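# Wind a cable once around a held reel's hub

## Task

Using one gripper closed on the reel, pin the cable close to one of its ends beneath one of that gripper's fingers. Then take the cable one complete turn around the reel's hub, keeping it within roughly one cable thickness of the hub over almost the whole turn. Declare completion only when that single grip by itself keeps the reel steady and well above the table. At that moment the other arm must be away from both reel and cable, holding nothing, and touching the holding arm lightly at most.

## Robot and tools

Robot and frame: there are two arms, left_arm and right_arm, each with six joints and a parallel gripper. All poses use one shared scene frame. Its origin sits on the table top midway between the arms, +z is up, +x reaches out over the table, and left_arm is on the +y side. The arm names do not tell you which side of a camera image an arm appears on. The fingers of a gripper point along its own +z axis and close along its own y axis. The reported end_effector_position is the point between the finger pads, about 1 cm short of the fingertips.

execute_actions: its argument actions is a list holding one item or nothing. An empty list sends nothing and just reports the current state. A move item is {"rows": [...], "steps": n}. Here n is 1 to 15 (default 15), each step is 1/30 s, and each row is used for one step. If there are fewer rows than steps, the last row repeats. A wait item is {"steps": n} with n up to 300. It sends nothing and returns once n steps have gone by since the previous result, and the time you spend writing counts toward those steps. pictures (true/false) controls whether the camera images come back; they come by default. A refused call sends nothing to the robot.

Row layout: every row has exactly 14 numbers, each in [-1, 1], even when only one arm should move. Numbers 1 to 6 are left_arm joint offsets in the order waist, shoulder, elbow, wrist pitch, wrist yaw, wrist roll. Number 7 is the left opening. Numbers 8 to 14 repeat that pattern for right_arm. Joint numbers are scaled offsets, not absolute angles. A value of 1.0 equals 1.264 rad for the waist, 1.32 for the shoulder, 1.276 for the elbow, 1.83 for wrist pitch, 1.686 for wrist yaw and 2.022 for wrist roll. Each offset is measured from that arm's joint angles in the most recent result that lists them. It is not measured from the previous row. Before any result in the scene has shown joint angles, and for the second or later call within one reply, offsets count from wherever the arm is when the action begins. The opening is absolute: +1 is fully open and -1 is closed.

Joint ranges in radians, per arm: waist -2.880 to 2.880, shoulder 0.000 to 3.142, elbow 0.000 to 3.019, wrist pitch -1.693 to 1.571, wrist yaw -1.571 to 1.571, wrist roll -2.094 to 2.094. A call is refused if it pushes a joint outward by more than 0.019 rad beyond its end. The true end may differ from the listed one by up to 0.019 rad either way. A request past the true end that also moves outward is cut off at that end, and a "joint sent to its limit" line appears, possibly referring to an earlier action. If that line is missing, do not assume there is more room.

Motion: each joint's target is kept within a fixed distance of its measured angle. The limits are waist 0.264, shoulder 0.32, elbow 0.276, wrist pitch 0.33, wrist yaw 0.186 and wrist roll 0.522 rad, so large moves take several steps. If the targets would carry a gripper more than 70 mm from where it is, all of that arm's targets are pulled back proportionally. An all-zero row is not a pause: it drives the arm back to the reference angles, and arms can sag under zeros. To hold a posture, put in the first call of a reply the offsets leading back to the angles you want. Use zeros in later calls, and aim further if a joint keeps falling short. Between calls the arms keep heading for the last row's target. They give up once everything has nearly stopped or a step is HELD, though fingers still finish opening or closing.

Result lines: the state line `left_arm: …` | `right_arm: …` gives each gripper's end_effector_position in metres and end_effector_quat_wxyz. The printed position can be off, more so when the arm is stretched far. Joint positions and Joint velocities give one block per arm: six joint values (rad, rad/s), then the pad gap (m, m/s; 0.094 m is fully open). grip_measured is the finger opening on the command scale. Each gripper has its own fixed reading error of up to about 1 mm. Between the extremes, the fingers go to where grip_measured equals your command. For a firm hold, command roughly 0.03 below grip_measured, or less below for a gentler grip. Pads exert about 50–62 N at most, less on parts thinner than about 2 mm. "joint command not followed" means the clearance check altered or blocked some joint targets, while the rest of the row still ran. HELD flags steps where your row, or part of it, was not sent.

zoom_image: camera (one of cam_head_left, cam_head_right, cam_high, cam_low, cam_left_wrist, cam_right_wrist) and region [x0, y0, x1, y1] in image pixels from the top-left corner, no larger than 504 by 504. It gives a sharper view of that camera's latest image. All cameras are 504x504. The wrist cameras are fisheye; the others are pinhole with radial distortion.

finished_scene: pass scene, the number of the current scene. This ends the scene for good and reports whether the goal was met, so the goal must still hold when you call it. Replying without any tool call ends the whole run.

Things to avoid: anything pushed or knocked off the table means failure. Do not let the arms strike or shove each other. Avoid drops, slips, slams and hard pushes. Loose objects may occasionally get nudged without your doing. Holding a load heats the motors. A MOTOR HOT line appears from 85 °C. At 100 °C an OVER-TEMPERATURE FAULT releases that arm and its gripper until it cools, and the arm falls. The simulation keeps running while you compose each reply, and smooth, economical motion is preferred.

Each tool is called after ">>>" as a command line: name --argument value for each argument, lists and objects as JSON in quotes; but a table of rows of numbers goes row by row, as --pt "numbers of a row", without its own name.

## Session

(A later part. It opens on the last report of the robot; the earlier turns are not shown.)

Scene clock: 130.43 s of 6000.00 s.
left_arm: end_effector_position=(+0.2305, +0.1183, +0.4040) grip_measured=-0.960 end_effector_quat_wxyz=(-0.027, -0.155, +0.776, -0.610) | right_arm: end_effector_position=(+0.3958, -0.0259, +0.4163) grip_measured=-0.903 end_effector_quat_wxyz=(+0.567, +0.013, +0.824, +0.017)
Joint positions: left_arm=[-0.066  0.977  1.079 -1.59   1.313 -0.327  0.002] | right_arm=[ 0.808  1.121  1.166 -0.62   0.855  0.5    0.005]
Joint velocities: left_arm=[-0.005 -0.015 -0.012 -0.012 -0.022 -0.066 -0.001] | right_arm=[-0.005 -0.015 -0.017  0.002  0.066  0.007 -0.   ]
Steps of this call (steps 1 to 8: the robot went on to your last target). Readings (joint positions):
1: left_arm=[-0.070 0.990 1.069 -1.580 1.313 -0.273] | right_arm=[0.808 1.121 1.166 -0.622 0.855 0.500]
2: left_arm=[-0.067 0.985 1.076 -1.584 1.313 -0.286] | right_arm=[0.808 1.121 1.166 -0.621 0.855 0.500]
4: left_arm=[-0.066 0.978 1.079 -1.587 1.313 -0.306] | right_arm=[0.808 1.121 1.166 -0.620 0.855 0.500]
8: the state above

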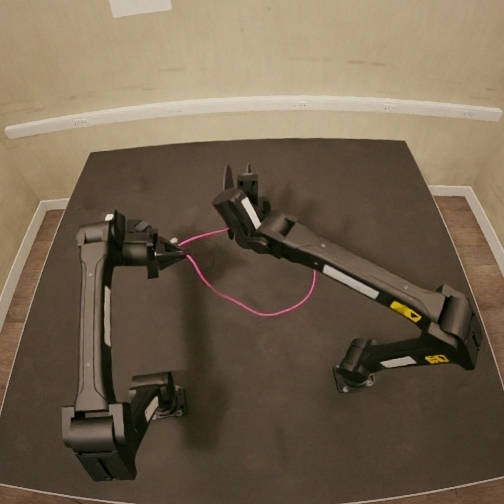

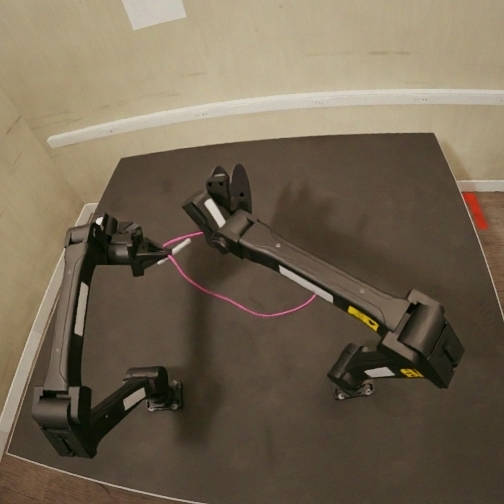

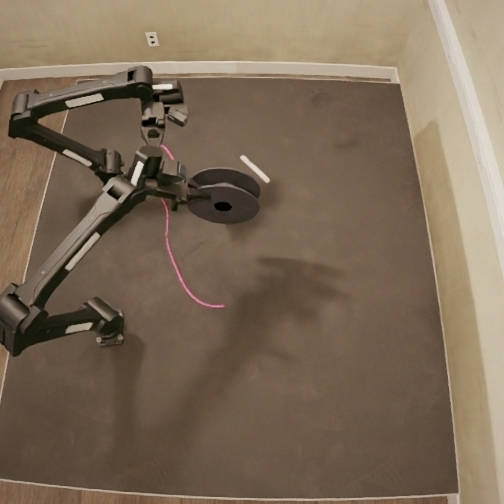

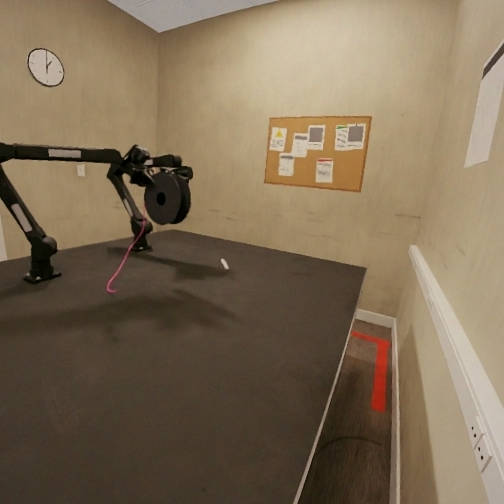

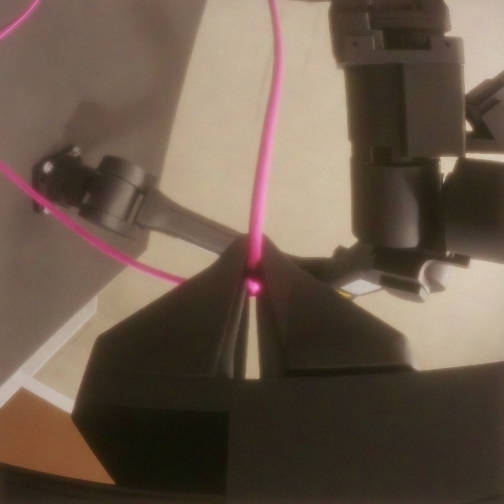

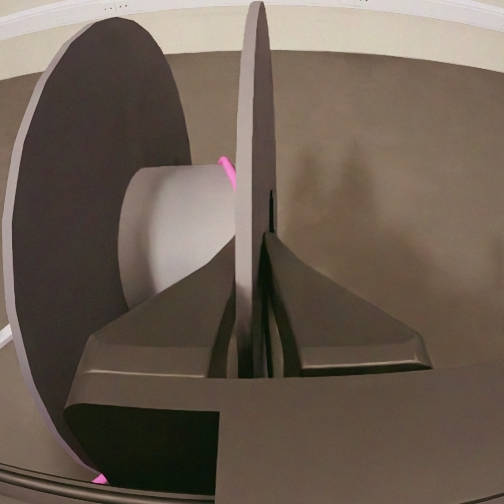

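>>> execute_actions --actions '[{"rows":[[-0.001,0.012,0.008,-0.001,0,-0.008,-0.975,0,0,0.05,0.013,0.003,0,-0.985],[-0.002,0.022,0.021,-0.002,0,-0.021,-0.975,0,0,0.05,0.013,0.003,0,-0.985],[-0.004,0.032,0.036,-0.003,0,-0.036,-0.975,0,0,0.05,0.013,0.003,0,-0.985],[-0.006,0.042,0.052,-0.005,0,-0.052,-0.975,0,0,0.05,0.013,0.003,0,-0.985],[-0.008,0.051,0.069,-0.007,0,-0.069,-0.975,0,0,0.05,0.013,0.003,0,-0.985],[-0.01,0.06,0.086,-0.008,0,-0.086,-0.975,0,0,0.05,0.013,0.003,0,-0.985],[-0.012,0.068,0.103,-0.01,0,-0.103,-0.975,0,0,0.05,0.013,0.003,0,-0.985],[-0.014,0.076,0.12,-0.011,0,-0.12,-0.975,0,0,0.05,0.013,0.003,0,-0.985],[-0.016,0.084,0.137,-0.013,0,-0.137,-0.975,0,0,0.05,0.013,0.003,0,-0.985],[-0.018,0.092,0.153,-0.015,0,-0.153,-0.975,0,0,0.05,0.013,0.003,0,-0.985],[-0.019,0.099,0.168,-0.016,0,-0.168,-0.975,0,0,0.05,0.013,0.003,0,-0.985],[-0.021,0.105,0.183,-0.017,0,-0.183,-0.975,0,0,0.05,0.013,0.003,0,-0.985],[-0.022,0.11,0.195,-0.019,0,-0.195,-0.975,0,0,0.05,0.013,0.003,0,-0.985],[-0.023,0.114,0.204,-0.02,0,-0.204,-0.975,0,0,0.05,0.013,0.003,0,-0.985],[-0.024,0.116,0.21,-0.02,0,-0.21,-0.975,0,0,0.05,0.013,0.003,0,-0.985]],"steps":15}]' --pictures false

>>> execute_actions --actions '[{"steps":8}]'

Scene clock: 133.33 s of 6000.00 s.
left_arm: end_effector_position=(+0.2813, +0.1194, +0.4437) grip_measured=-0.960 end_effector_quat_wxyz=(-0.117, -0.260, +0.748, -0.600) | right_arm: end_effector_position=(+0.3958, -0.0259, +0.4163) grip_measured=-0.903 end_effector_quat_wxyz=(+0.567, +0.013, +0.824, +0.017)
Joint positions: left_arm=[-0.084  1.122  1.278 -1.613  1.313 -0.646  0.002] | right_arm=[ 0.808  1.121  1.166 -0.62   0.855  0.5    0.005]
Joint velocities: left_arm=[-0.063  0.093  0.398 -0.042 -0.066 -0.725  0.   ] | right_arm=[-0.005 -0.005 -0.007  0.032 -0.007  0.007  0.001]
Steps of this call (steps 1 to 30: the robot went on to your last target; steps 31 to 72: nothing new was sent; steps 73 to 87: all 15 steps of this action). Readings (joint positions):
73: left_arm=[-0.066 0.977 1.079 -1.590 1.313 -0.341] | right_arm=[0.808 1.121 1.166 -0.620 0.855 0.500]
74: left_arm=[-0.066 0.978 1.079 -1.590 1.313 -0.344] | right_arm=[0.808 1.121 1.166 -0.620 0.855 0.500]
76: left_arm=[-0.066 0.987 1.081 -1.591 1.313 -0.365] | right_arm=[0.808 1.121 1.166 -0.620 0.855 0.500]
80: left_arm=[-0.068 1.043 1.133 -1.600 1.313 -0.454] | right_arm=[0.808 1.121 1.166 -0.620 0.855 0.500]
87: the state above

Scene clock: 133.60 s of 6000.00 s.
left_arm: end_effector_position=(+0.2822, +0.1183, +0.4519) grip_measured=-0.960 end_effector_quat_wxyz=(-0.136, -0.284, +0.739, -0.596) | right_arm: end_effector_position=(+0.3958, -0.0259, +0.4163) grip_measured=-0.903 end_effector_quat_wxyz=(+0.567, +0.013, +0.824, +0.017)
Joint positions: left_arm=[-0.087  1.124  1.301 -1.617  1.313 -0.727  0.002] | right_arm=[ 0.808  1.121  1.166 -0.62   0.855  0.5    0.005]
Joint velocities: left_arm=[ 0.005 -0.005  0.002 -0.007  0.007 -0.154 -0.   ] | right_arm=[-0.005 -0.015 -0.002 -0.007  0.007 -0.081 -0.   ]
Steps of this call (steps 1 to 8: the robot went on to your last target). Readings (joint positions):
1: left_arm=[-0.085 1.123 1.289 -1.613 1.313 -0.665] | right_arm=[0.808 1.121 1.166 -0.620 0.855 0.500]
2: left_arm=[-0.086 1.124 1.295 -1.614 1.313 -0.681] | right_arm=[0.808 1.121 1.166 -0.620 0.855 0.500]
4: left_arm=[-0.087 1.124 1.301 -1.616 1.313 -0.703] | right_arm=[0.808 1.121 1.166 -0.620 0.855 0.500]
8: the state above

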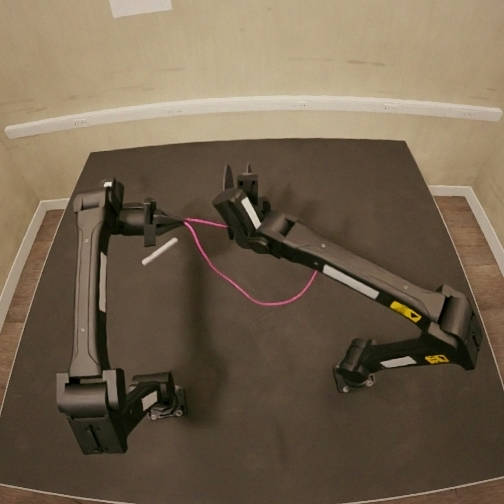

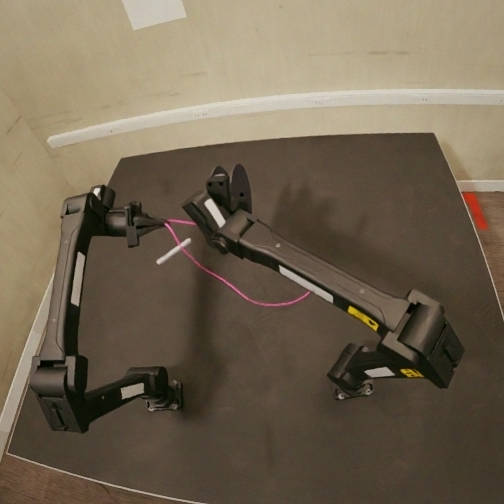

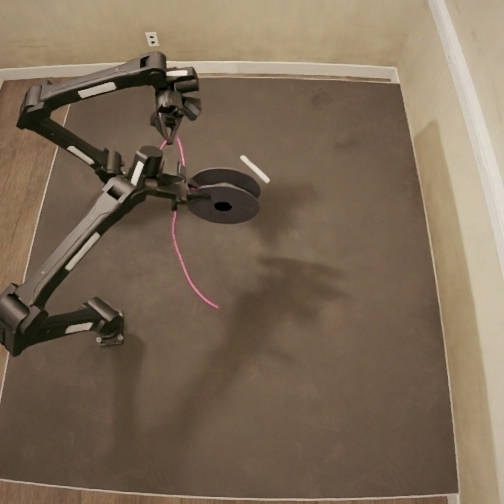

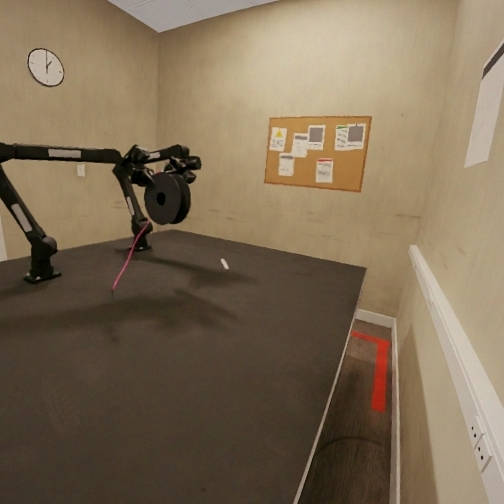

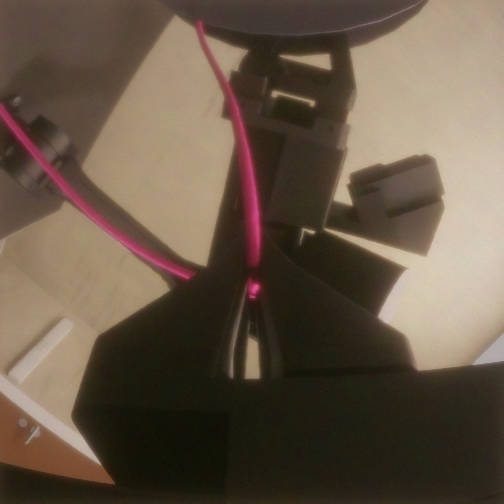

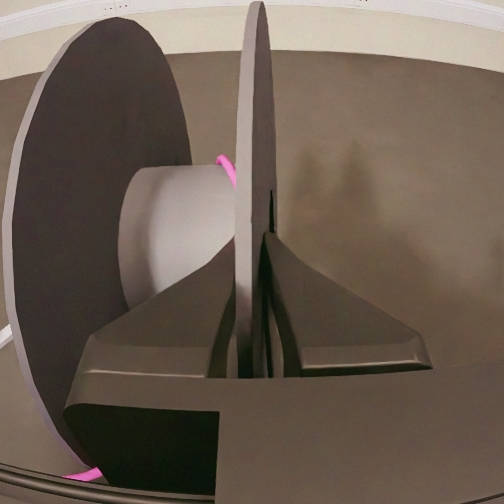

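>>> execute_actions --actions '[{"rows":[[-0.002,0.008,0.014,-0.001,0,-0.011,-0.975,0,0,0.05,0.013,0.003,0,-0.985],[-0.004,0.017,0.03,-0.002,0,-0.028,-0.975,0,0,0.05,0.013,0.003,0,-0.985],[-0.008,0.027,0.05,-0.004,0,-0.048,-0.975,0,0,0.05,0.013,0.003,0,-0.985],[-0.011,0.038,0.072,-0.006,0,-0.071,-0.975,0,0,0.05,0.013,0.003,0,-0.985],[-0.015,0.05,0.094,-0.007,0,-0.093,-0.975,0,0,0.05,0.013,0.003,0,-0.985],[-0.018,0.061,0.116,-0.009,0,-0.116,-0.975,0,0,0.05,0.013,0.003,0,-0.985],[-0.022,0.073,0.138,-0.011,0,-0.139,-0.975,0,0,0.05,0.013,0.003,0,-0.985],[-0.026,0.085,0.16,-0.013,0,-0.161,-0.975,0,0,0.05,0.013,0.003,0,-0.985],[-0.029,0.097,0.182,-0.014,0,-0.184,-0.975,0,0,0.05,0.013,0.003,0,-0.985],[-0.033,0.108,0.204,-0.016,0,-0.207,-0.975,0,0,0.05,0.013,0.003,0,-0.985],[-0.036,0.119,0.223,-0.018,0,-0.226,-0.975,0,0,0.05,0.013,0.003,0,-0.985],[-0.039,0.129,0.243,-0.019,0,-0.246,-0.975,0,0,0.05,0.013,0.003,0,-0.985],[-0.042,0.138,0.259,-0.02,0,-0.263,-0.975,0,0,0.05,0.013,0.003,0,-0.985],[-0.044,0.144,0.271,-0.021,0,-0.275,-0.975,0,0,0.05,0.013,0.003,0,-0.985],[-0.045,0.148,0.279,-0.022,0,-0.283,-0.975,0,0,0.05,0.013,0.003,0,-0.985]],"steps":15}]' --pictures false

>>> execute_actions --actions '[{"steps":9}]'

Scene clock: 136.47 s of 6000.00 s.
left_arm: end_effector_position=(+0.3426, +0.1070, +0.5042) grip_measured=-0.960 end_effector_quat_wxyz=(-0.246, -0.399, +0.682, -0.561) | right_arm: end_effector_position=(+0.3958, -0.0259, +0.4163) grip_measured=-0.905 end_effector_quat_wxyz=(+0.567, +0.013, +0.824, +0.017)
Joint positions: left_arm=[-0.135  1.301  1.582 -1.642  1.313 -1.159  0.002] | right_arm=[ 0.808  1.121  1.166 -0.62   0.854  0.5    0.004]
Joint velocities: left_arm=[-0.093  0.278  0.476 -0.056 -0.051 -0.872  0.   ] | right_arm=[ 0.015 -0.005  0.002 -0.017 -0.081  0.022  0.   ]
Steps of this call (steps 1 to 30: the robot went on to your last target; steps 31 to 71: nothing new was sent; steps 72 to 86: all 15 steps of this action). Readings (joint positions):
72: left_arm=[-0.087 1.124 1.301 -1.617 1.313 -0.743] | right_arm=[0.808 1.121 1.166 -0.620 0.855 0.500]
73: left_arm=[-0.087 1.124 1.301 -1.617 1.313 -0.748] | right_arm=[0.808 1.121 1.166 -0.620 0.855 0.500]
75: left_arm=[-0.088 1.131 1.308 -1.619 1.313 -0.779] | right_arm=[0.808 1.121 1.166 -0.620 0.855 0.500]
79: left_arm=[-0.101 1.189 1.398 -1.629 1.313 -0.899] | right_arm=[0.808 1.121 1.166 -0.620 0.855 0.500]
86: the state above

Scene clock: 136.77 s of 6000.00 s.
left_arm: end_effector_position=(+0.3464, +0.1051, +0.5078) grip_measured=-0.960 end_effector_quat_wxyz=(-0.278, -0.435, +0.660, -0.546) | right_arm: end_effector_position=(+0.3958, -0.0259, +0.4163) grip_measured=-0.905 end_effector_quat_wxyz=(+0.567, +0.013, +0.824, +0.017)
Joint positions: left_arm=[-0.141  1.315  1.604 -1.648  1.313 -1.273  0.002] | right_arm=[ 0.808  1.121  1.166 -0.62   0.854  0.5    0.004]
Joint velocities: left_arm=[-0.015 -0.005 -0.007 -0.012  0.022 -0.11  -0.   ] | right_arm=[-0.005 -0.005 -0.007  0.007  0.022 -0.051 -0.   ]
Steps of this call (steps 1 to 9: the robot went on to your last target). Readings (joint positions):
1: left_arm=[-0.138 1.309 1.595 -1.643 1.313 -1.186] | right_arm=[0.808 1.121 1.166 -0.620 0.854 0.500]
2: left_arm=[-0.140 1.313 1.601 -1.644 1.313 -1.207] | right_arm=[0.808 1.121 1.166 -0.620 0.854 0.500]
4: left_arm=[-0.141 1.315 1.604 -1.645 1.313 -1.237] | right_arm=[0.808 1.121 1.166 -0.620 0.854 0.500]
8: left_arm=[-0.141 1.315 1.604 -1.648 1.313 -1.269] | right_arm=[0.808 1.121 1.166 -0.620 0.854 0.500]
9: the state above

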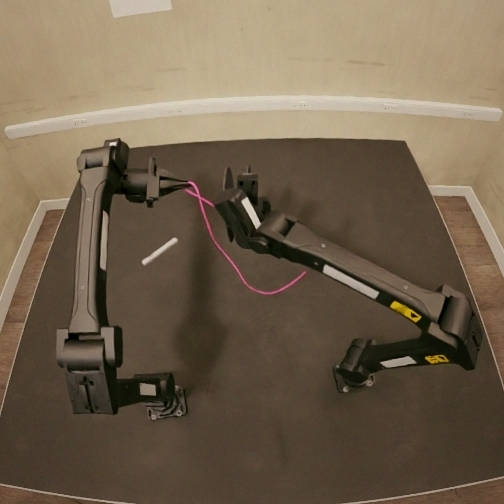

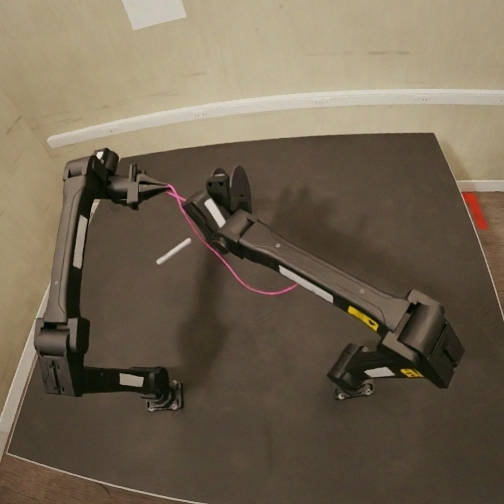

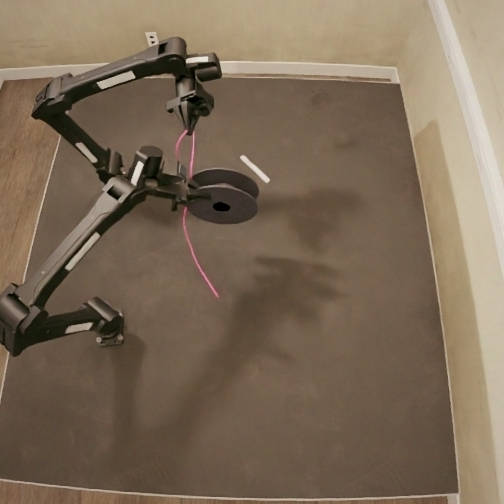

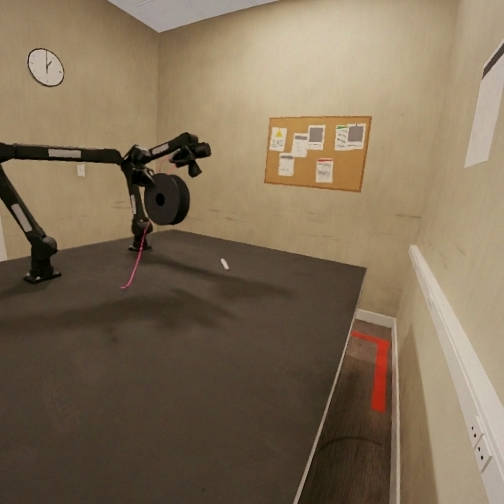

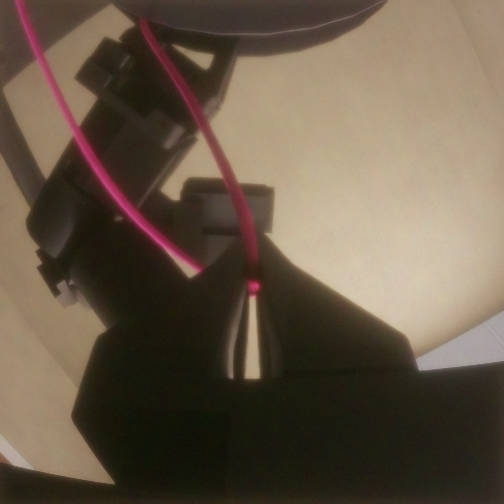

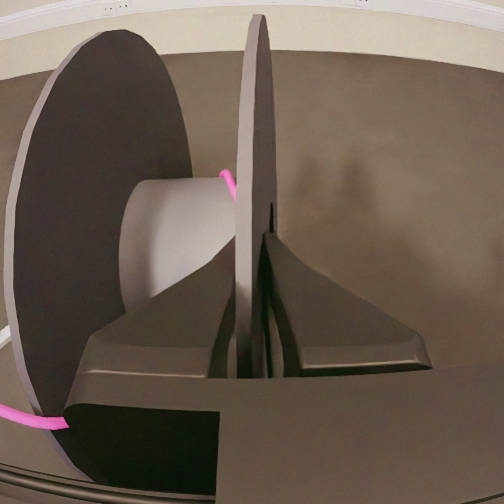

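>>> zoom_image --camera "cam_left_wrist" --region '[60, 0, 300, 160]'

>>> zoom_image --camera "cam_high" --region '[140, 110, 280, 240]'

Region (60, 0, 300, 160) of cam_left_wrist's 504x504 image, scaled by 2.100, with more detail than that image has.

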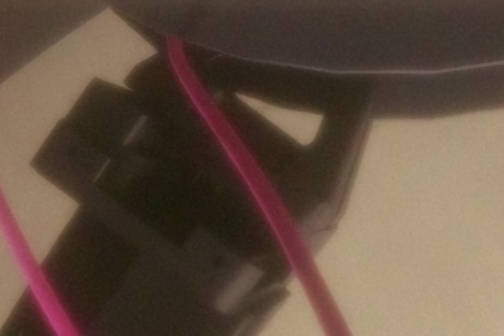

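Region (140, 110, 280, 240) of cam_high's 504x504 image, scaled by 3.600, with more detail than that image has; it fills the top 468 rows of this view, and the rest is white.

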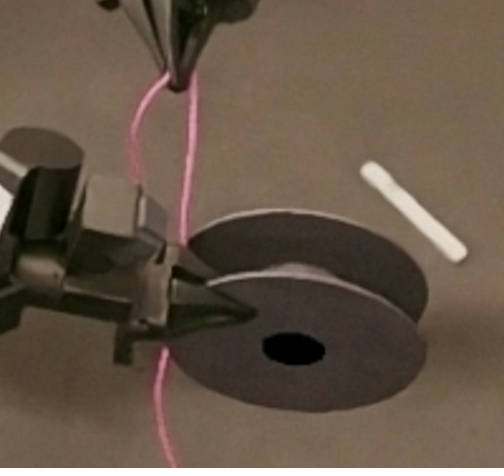

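>>> execute_actions --actions '[{"rows":[[-0.006,0.006,0.02,0,0,-0.01,-0.975,0,0,0.05,0.013,0.003,0,-0.985],[-0.013,0.016,0.035,0,0,-0.024,-0.975,0,0,0.05,0.013,0.003,0,-0.985],[-0.021,0.027,0.05,0,0,-0.04,-0.975,0,0,0.05,0.013,0.003,0,-0.985],[-0.029,0.039,0.065,0,0,-0.059,-0.975,0,0,0.05,0.013,0.003,0,-0.985],[-0.037,0.052,0.08,0,0,-0.078,-0.975,0,0,0.05,0.013,0.003,0,-0.985],[-0.045,0.064,0.095,0,0,-0.097,-0.975,0,0,0.05,0.013,0.003,0,-0.985],[-0.053,0.077,0.11,0,0,-0.116,-0.975,0,0,0.05,0.013,0.003,0,-0.985],[-0.061,0.089,0.125,0,0,-0.135,-0.975,0,0,0.05,0.013,0.003,0,-0.985],[-0.068,0.102,0.14,0,0,-0.154,-0.975,0,0,0.05,0.013,0.003,0,-0.985],[-0.075,0.115,0.155,0,0,-0.173,-0.975,0,0,0.05,0.013,0.003,0,-0.985],[-0.081,0.126,0.168,0,0,-0.19,-0.975,0,0,0.05,0.013,0.003,0,-0.985],[-0.086,0.137,0.181,0,0,-0.206,-0.975,0,0,0.05,0.013,0.003,0,-0.985],[-0.09,0.146,0.192,0,0,-0.22,-0.975,0,0,0.05,0.013,0.003,0,-0.985],[-0.093,0.152,0.2,0,0,-0.23,-0.975,0,0,0.05,0.013,0.003,0,-0.985],[-0.095,0.157,0.205,0,0,-0.237,-0.975,0,0,0.05,0.013,0.003,0,-0.985]],"steps":15}]' --pictures false

>>> execute_actions --actions '[{"steps":9}]'

Scene clock: 141.63 s of 6000.00 s.
left_arm: end_effector_position=(+0.3967, +0.0591, +0.5140) grip_measured=-0.960 end_effector_quat_wxyz=(-0.393, -0.509, +0.604, -0.470) | right_arm: end_effector_position=(+0.3958, -0.0259, +0.4163) grip_measured=-0.908 end_effector_quat_wxyz=(+0.567, +0.013, +0.824, +0.017)
Joint positions: left_arm=[-0.251  1.494  1.801 -1.648  1.313 -1.634  0.002] | right_arm=[ 0.808  1.121  1.166 -0.62   0.854  0.5    0.004]
Joint velocities: left_arm=[-0.161  0.386  0.247 -0.027 -0.037 -0.711  0.   ] | right_arm=[-0.015 -0.015  0.002  0.027  0.007 -0.022 -0.002]
Steps of this call (steps 1 to 30: the robot went on to your last target; steps 31 to 131: nothing new was sent; steps 132 to 146: all 15 steps of this action). Readings (joint positions):
132: left_arm=[-0.141 1.315 1.604 -1.648 1.313 -1.291] | right_arm=[0.808 1.121 1.166 -0.620 0.854 0.500]
133: left_arm=[-0.141 1.315 1.604 -1.648 1.313 -1.294] | right_arm=[0.808 1.121 1.166 -0.620 0.854 0.500]
135: left_arm=[-0.147 1.321 1.611 -1.648 1.313 -1.319] | right_arm=[0.808 1.121 1.166 -0.620 0.854 0.500]
139: left_arm=[-0.184 1.373 1.682 -1.648 1.313 -1.417] | right_arm=[0.808 1.121 1.166 -0.620 0.854 0.500]
146: the state above

Scene clock: 141.93 s of 6000.00 s.
left_arm: end_effector_position=(+0.4071, +0.0549, +0.5049) grip_measured=-0.960 end_effector_quat_wxyz=(-0.422, -0.540, +0.577, -0.444) | right_arm: end_effector_position=(+0.3958, -0.0259, +0.4163) grip_measured=-0.908 end_effector_quat_wxyz=(+0.567, +0.013, +0.824, +0.017)
Joint positions: left_arm=[-0.259  1.525  1.812 -1.648  1.313 -1.729  0.002] | right_arm=[ 0.808  1.121  1.166 -0.62   0.854  0.5    0.004]
Joint velocities: left_arm=[-0.005  0.005  0.042  0.007  0.022 -0.139  0.   ] | right_arm=[-0.005 -0.015 -0.012  0.002 -0.022 -0.022 -0.   ]
Steps of this call (steps 1 to 9: the robot went on to your last target). Readings (joint positions):
1: left_arm=[-0.255 1.505 1.807 -1.648 1.313 -1.656] | right_arm=[0.808 1.121 1.166 -0.620 0.854 0.500]
2: left_arm=[-0.258 1.514 1.809 -1.648 1.313 -1.673] | right_arm=[0.808 1.121 1.166 -0.620 0.854 0.500]
4: left_arm=[-0.259 1.523 1.809 -1.648 1.313 -1.699] | right_arm=[0.808 1.121 1.166 -0.620 0.854 0.500]
8: left_arm=[-0.259 1.525 1.811 -1.648 1.313 -1.725] | right_arm=[0.808 1.121 1.166 -0.620 0.854 0.500]
9: the state above

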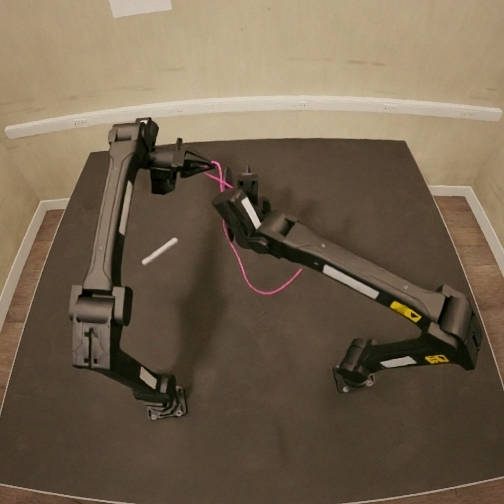

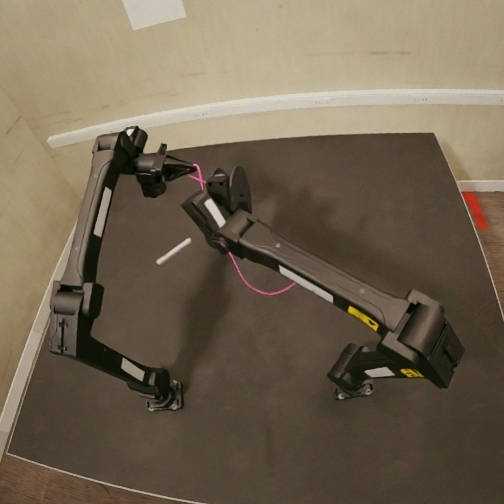

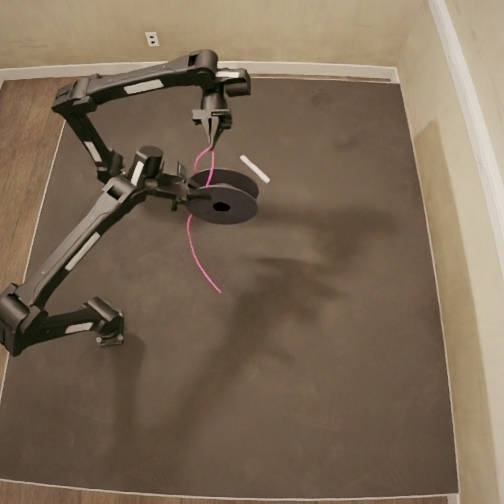

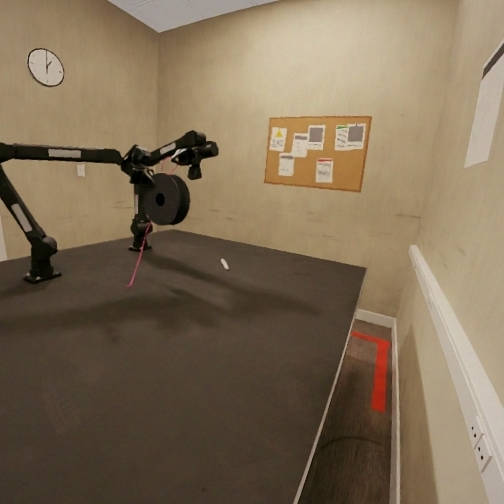

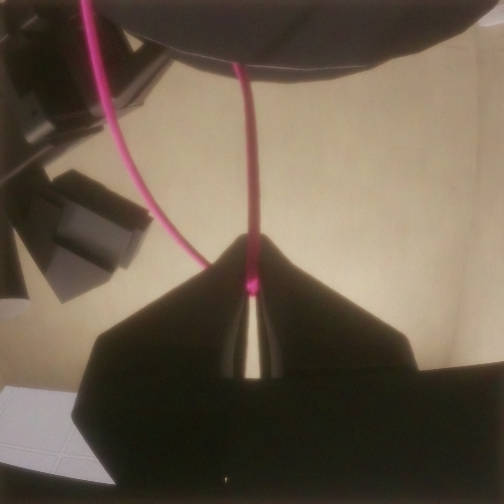

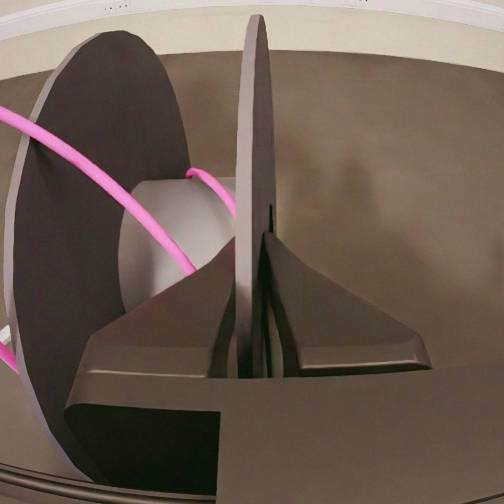

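>>> zoom_image --camera "cam_high" --region '[150, 120, 280, 240]'

>>> zoom_image --camera "cam_head_left" --region '[170, 130, 300, 260]'

Region (150, 120, 280, 240) of cam_high's 504x504 image, scaled by 3.877, with more detail than that image has; it fills the top 465 rows of this view, and the rest is white.

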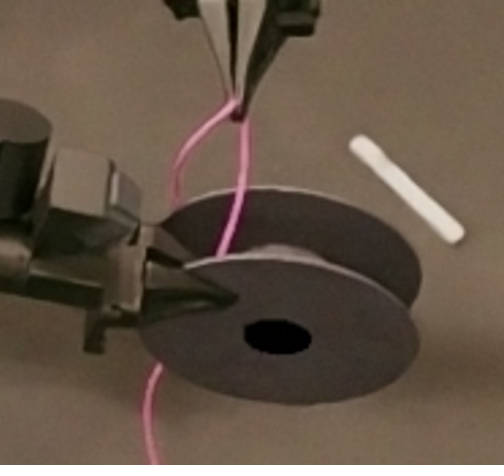

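Region (170, 130, 300, 260) of cam_head_left's 504x504 image, scaled by 3.877, with more detail than that image has.

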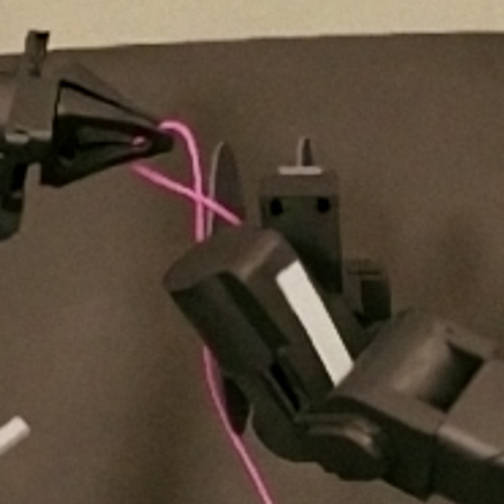

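>>> execute_actions --actions '[{"rows":[[0.001,0.008,0.02,0,0,-0.006,-0.975,0,0,0.05,0.013,0.003,0,-0.985],[0.002,0.018,0.04,-0.001,0,-0.016,-0.975,0,0,0.05,0.013,0.003,0,-0.985],[0.003,0.029,0.058,-0.002,0,-0.027,-0.975,0,0,0.05,0.013,0.003,0,-0.985],[0.005,0.041,0.078,-0.003,0,-0.04,-0.975,0,0,0.05,0.013,0.003,0,-0.985],[0.007,0.053,0.098,-0.004,0,-0.052,-0.975,0,0,0.05,0.013,0.003,0,-0.985],[0.008,0.065,0.118,-0.005,0,-0.065,-0.975,0,0,0.05,0.013,0.003,0,-0.985],[0.01,0.077,0.138,-0.006,0,-0.077,-0.975,0,0,0.05,0.013,0.003,0,-0.985],[0.011,0.089,0.158,-0.007,0,-0.09,-0.975,0,0,0.05,0.013,0.003,0,-0.985],[0.013,0.101,0.178,-0.008,0,-0.103,-0.975,0,0,0.05,0.013,0.003,0,-0.985],[0.015,0.113,0.198,-0.009,0,-0.115,-0.975,0,0,0.05,0.013,0.003,0,-0.985],[0.016,0.124,0.216,-0.01,0,-0.126,-0.975,0,0,0.05,0.013,0.003,0,-0.985],[0.017,0.134,0.233,-0.011,0,-0.137,-0.975,0,0,0.05,0.013,0.003,0,-0.985],[0.019,0.143,0.248,-0.012,0,-0.147,-0.975,0,0,0.05,0.013,0.003,0,-0.985],[0.019,0.149,0.259,-0.013,0,-0.153,-0.975,0,0,0.05,0.013,0.003,0,-0.985],[0.02,0.154,0.266,-0.013,0,-0.158,-0.975,0,0,0.05,0.013,0.003,0,-0.985]],"steps":15}]' --pictures false

>>> execute_actions --actions '[{"steps":9}]'

Scene clock: 145.57 s of 6000.00 s.
left_arm: end_effector_position=(+0.4701, +0.0558, +0.5292) grip_measured=-0.960 end_effector_quat_wxyz=(+0.449, +0.588, -0.525, +0.420) | right_arm: end_effector_position=(+0.3958, -0.0259, +0.4163) grip_measured=-0.915 end_effector_quat_wxyz=(+0.567, +0.013, +0.824, +0.017)
Joint positions: left_arm=[-0.25   1.695  2.081 -1.659  1.313 -1.967  0.002] | right_arm=[ 0.808  1.121  1.166 -0.62   0.854  0.5    0.004]
Joint velocities: left_arm=[ 0.034  0.357  0.383 -0.017 -0.066 -0.52  -0.   ] | right_arm=[-0.015  0.005 -0.002 -0.017 -0.051  0.007 -0.   ]
Steps of this call (steps 1 to 30: the robot went on to your last target; steps 31 to 94: nothing new was sent; steps 95 to 109: all 15 steps of this action). Readings (joint positions):
95: left_arm=[-0.259 1.525 1.814 -1.648 1.313 -1.744] | right_arm=[0.808 1.121 1.166 -0.620 0.854 0.500]
96: left_arm=[-0.259 1.525 1.814 -1.648 1.313 -1.745] | right_arm=[0.808 1.121 1.166 -0.620 0.854 0.500]
98: left_arm=[-0.259 1.532 1.826 -1.649 1.313 -1.760] | right_arm=[0.808 1.121 1.166 -0.620 0.854 0.500]
102: left_arm=[-0.259 1.586 1.923 -1.651 1.313 -1.823] | right_arm=[0.808 1.121 1.166 -0.620 0.854 0.500]
109: the state above

Scene clock: 145.87 s of 6000.00 s.
left_arm: end_effector_position=(+0.4813, +0.0579, +0.5208) grip_measured=-0.960 end_effector_quat_wxyz=(+0.465, +0.609, -0.501, +0.402) | right_arm: end_effector_position=(+0.3958, -0.0259, +0.4163) grip_measured=-0.915 end_effector_quat_wxyz=(+0.567, +0.013, +0.824, +0.017)
Joint positions: left_arm=[-0.245  1.723  2.097 -1.663  1.313 -2.031  0.002] | right_arm=[ 0.808  1.121  1.166 -0.62   0.854  0.5    0.004]
Joint velocities: left_arm=[-0.034 -0.034  0.027 -0.002 -0.125 -0.051  0.   ] | right_arm=[-0.005  0.015 -0.017  0.012  0.037  0.007  0.001]
Steps of this call (steps 1 to 9: the robot went on to your last target). Readings (joint positions):
1: left_arm=[-0.248 1.705 2.091 -1.660 1.313 -1.982] | right_arm=[0.808 1.121 1.166 -0.620 0.854 0.500]
2: left_arm=[-0.247 1.712 2.095 -1.660 1.313 -1.994] | right_arm=[0.808 1.121 1.166 -0.620 0.854 0.500]
4: left_arm=[-0.246 1.720 2.095 -1.662 1.313 -2.010] | right_arm=[0.808 1.121 1.166 -0.620 0.854 0.500]
8: left_arm=[-0.245 1.723 2.095 -1.662 1.313 -2.028] | right_arm=[0.808 1.121 1.166 -0.620 0.854 0.500]
9: the state above

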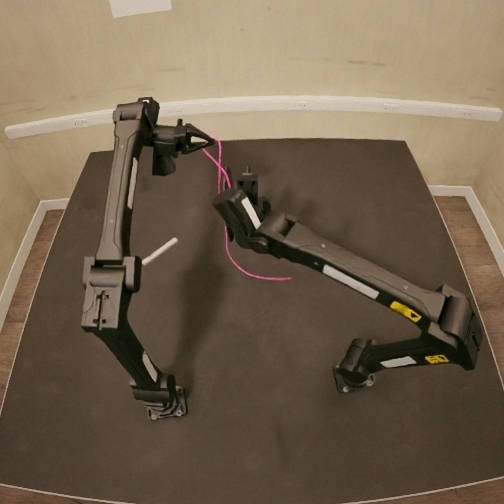

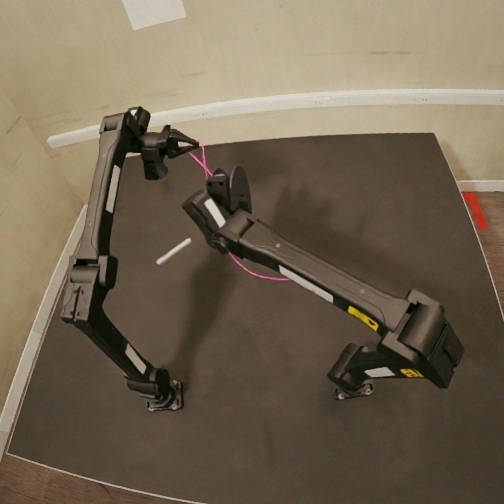

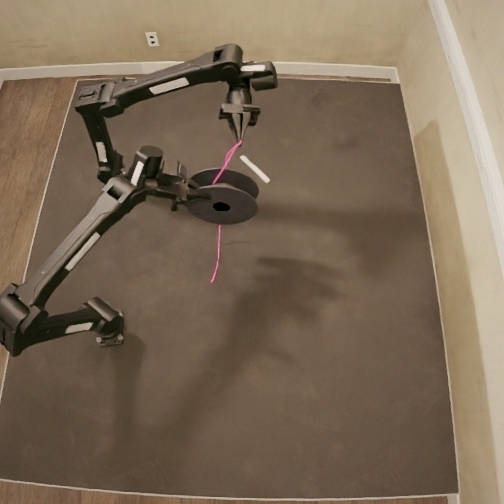

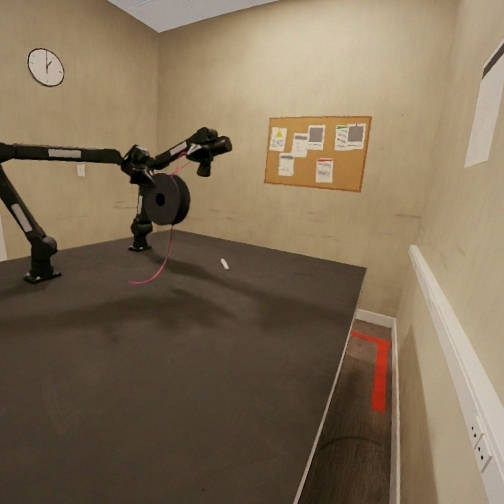

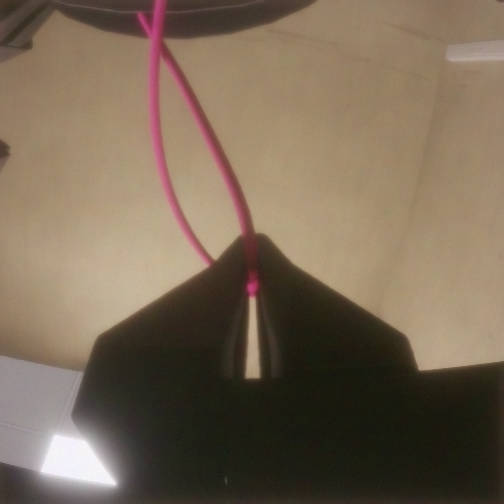

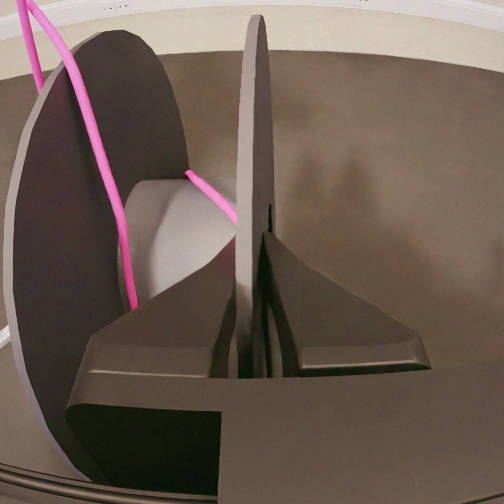

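>>> execute_actions --actions '[{"rows":[[-0.001,0.01,0.01,0,0,-0.001,-0.975,0,0,0.05,0.013,0.003,0,-0.985],[-0.002,0.02,0.018,0,0,-0.002,-0.975,0,0,0.05,0.013,0.003,0,-0.985],[-0.004,0.03,0.025,0,0,-0.003,-0.975,0,0,0.05,0.013,0.003,0,-0.985],[-0.006,0.041,0.031,0,0,-0.005,-0.975,0,0,0.05,0.013,0.003,0,-0.985],[-0.008,0.052,0.036,0,0,-0.007,-0.975,0,0,0.05,0.013,0.003,0,-0.985],[-0.01,0.063,0.041,0,0,-0.008,-0.975,0,0,0.05,0.013,0.003,0,-0.985],[-0.012,0.074,0.046,0,0,-0.01,-0.975,0,0,0.05,0.013,0.003,0,-0.985],[-0.014,0.085,0.051,0,0,-0.011,-0.975,0,0,0.05,0.013,0.003,0,-0.985],[-0.016,0.095,0.056,0,0,-0.013,-0.975,0,0,0.05,0.013,0.003,0,-0.985],[-0.018,0.105,0.06,0,0,-0.015,-0.975,0,0,0.05,0.013,0.003,0,-0.985],[-0.019,0.114,0.064,0,0,-0.016,-0.975,0,0,0.05,0.013,0.003,0,-0.985],[-0.021,0.122,0.068,0,0,-0.017,-0.975,0,0,0.05,0.013,0.003,0,-0.985],[-0.022,0.129,0.071,0,0,-0.019,-0.975,0,0,0.05,0.013,0.003,0,-0.985],[-0.023,0.134,0.074,0,0,-0.02,-0.975,0,0,0.05,0.013,0.003,0,-0.985],[-0.024,0.137,0.076,0,0,-0.02,-0.975,0,0,0.05,0.013,0.003,0,-0.985]],"steps":15}]' --pictures false

>>> execute_actions --actions '[{"steps":9}]'

Scene clock: 148.93 s of 6000.00 s.
left_arm: end_effector_position=(+0.5308, +0.0454, +0.4564) grip_measured=-0.960 end_effector_quat_wxyz=(+0.497, +0.633, -0.474, +0.357) | right_arm: end_effector_position=(+0.3958, -0.0259, +0.4163) grip_measured=-0.915 end_effector_quat_wxyz=(+0.567, +0.013, +0.824, +0.017)
Joint positions: left_arm=[-0.262  1.872  2.137 -1.663  1.313 -2.055  0.002] | right_arm=[ 0.808  1.121  1.166 -0.62   0.854  0.5    0.004]
Joint velocities: left_arm=[-0.063  0.435 -0.007 -0.002  0.051 -0.051  0.   ] | right_arm=[-0.015 -0.005  0.002 -0.007 -0.022  0.037  0.   ]
Steps of this call (steps 1 to 30: the robot went on to your last target; steps 31 to 77: nothing new was sent; steps 78 to 92: all 15 steps of this action). Readings (joint positions):
78: left_arm=[-0.245 1.723 2.099 -1.663 1.313 -2.041] | right_arm=[0.808 1.121 1.166 -0.620 0.854 0.500]
79: left_arm=[-0.245 1.724 2.099 -1.663 1.313 -2.041] | right_arm=[0.808 1.121 1.166 -0.620 0.854 0.500]
81: left_arm=[-0.245 1.727 2.099 -1.663 1.313 -2.041] | right_arm=[0.808 1.121 1.166 -0.620 0.854 0.500]
85: left_arm=[-0.247 1.759 2.113 -1.663 1.313 -2.042] | right_arm=[0.808 1.121 1.166 -0.620 0.854 0.500]
92: the state above

Scene clock: 149.23 s of 6000.00 s.
left_arm: end_effector_position=(+0.5436, +0.0402, +0.4314) grip_measured=-0.960 end_effector_quat_wxyz=(+0.508, +0.641, -0.464, +0.339) | right_arm: end_effector_position=(+0.3958, -0.0259, +0.4163) grip_measured=-0.915 end_effector_quat_wxyz=(+0.567, +0.013, +0.824, +0.017)
Joint positions: left_arm=[-0.269  1.917  2.14  -1.663  1.313 -2.061  0.002] | right_arm=[ 0.808  1.121  1.166 -0.62   0.854  0.5    0.004]
Joint velocities: left_arm=[-0.015 -0.034  0.046 -0.002 -0.051 -0.037  0.001] | right_arm=[ 0.005  0.005  0.007  0.017  0.007 -0.007  0.   ]
Steps of this call (steps 1 to 9: the robot went on to your last target). Readings (joint positions):
1: left_arm=[-0.264 1.885 2.137 -1.663 1.313 -2.057] | right_arm=[0.808 1.121 1.166 -0.620 0.854 0.500]
2: left_arm=[-0.266 1.897 2.137 -1.663 1.313 -2.058] | right_arm=[0.808 1.121 1.166 -0.620 0.854 0.500]
4: left_arm=[-0.268 1.914 2.137 -1.663 1.313 -2.059] | right_arm=[0.808 1.121 1.166 -0.620 0.854 0.500]
8: left_arm=[-0.269 1.918 2.139 -1.663 1.313 -2.061] | right_arm=[0.808 1.121 1.166 -0.620 0.854 0.500]
9: the state above

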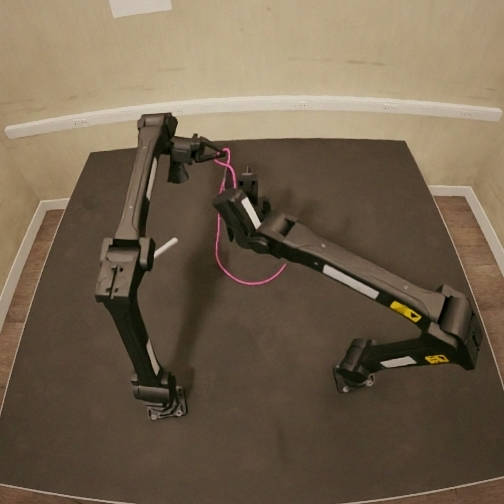

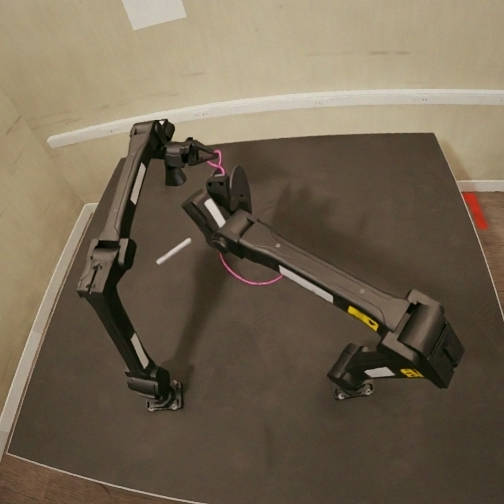

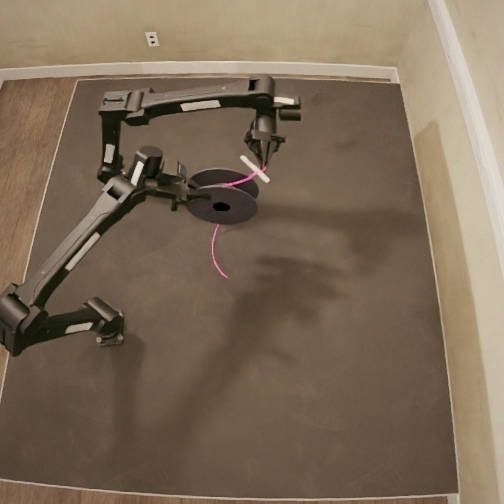

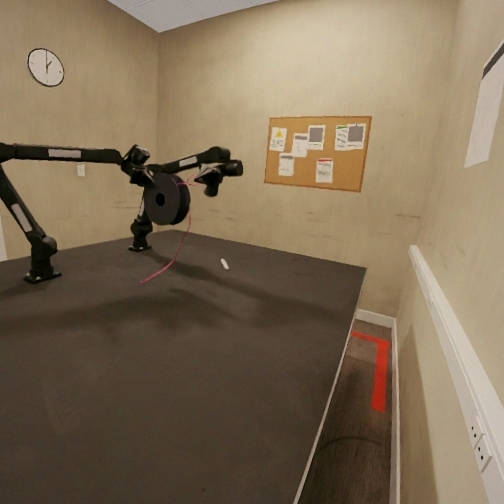

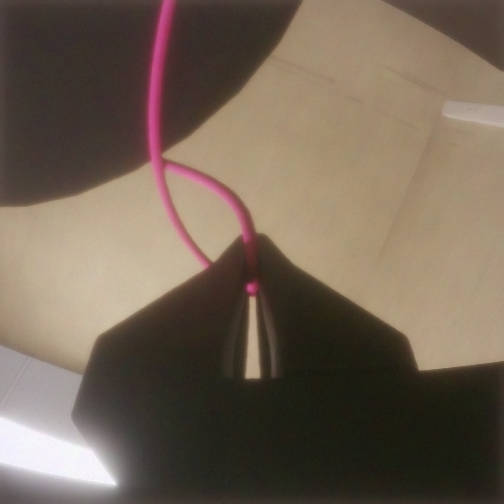

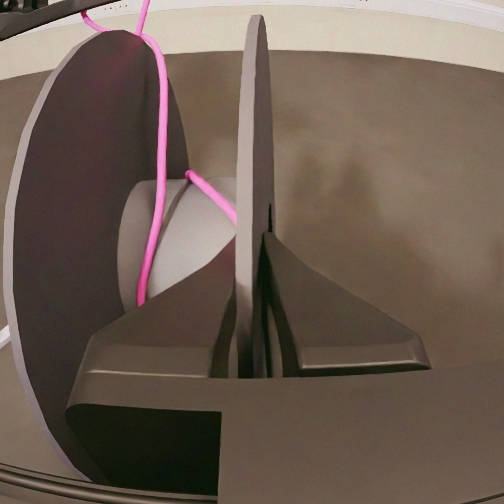

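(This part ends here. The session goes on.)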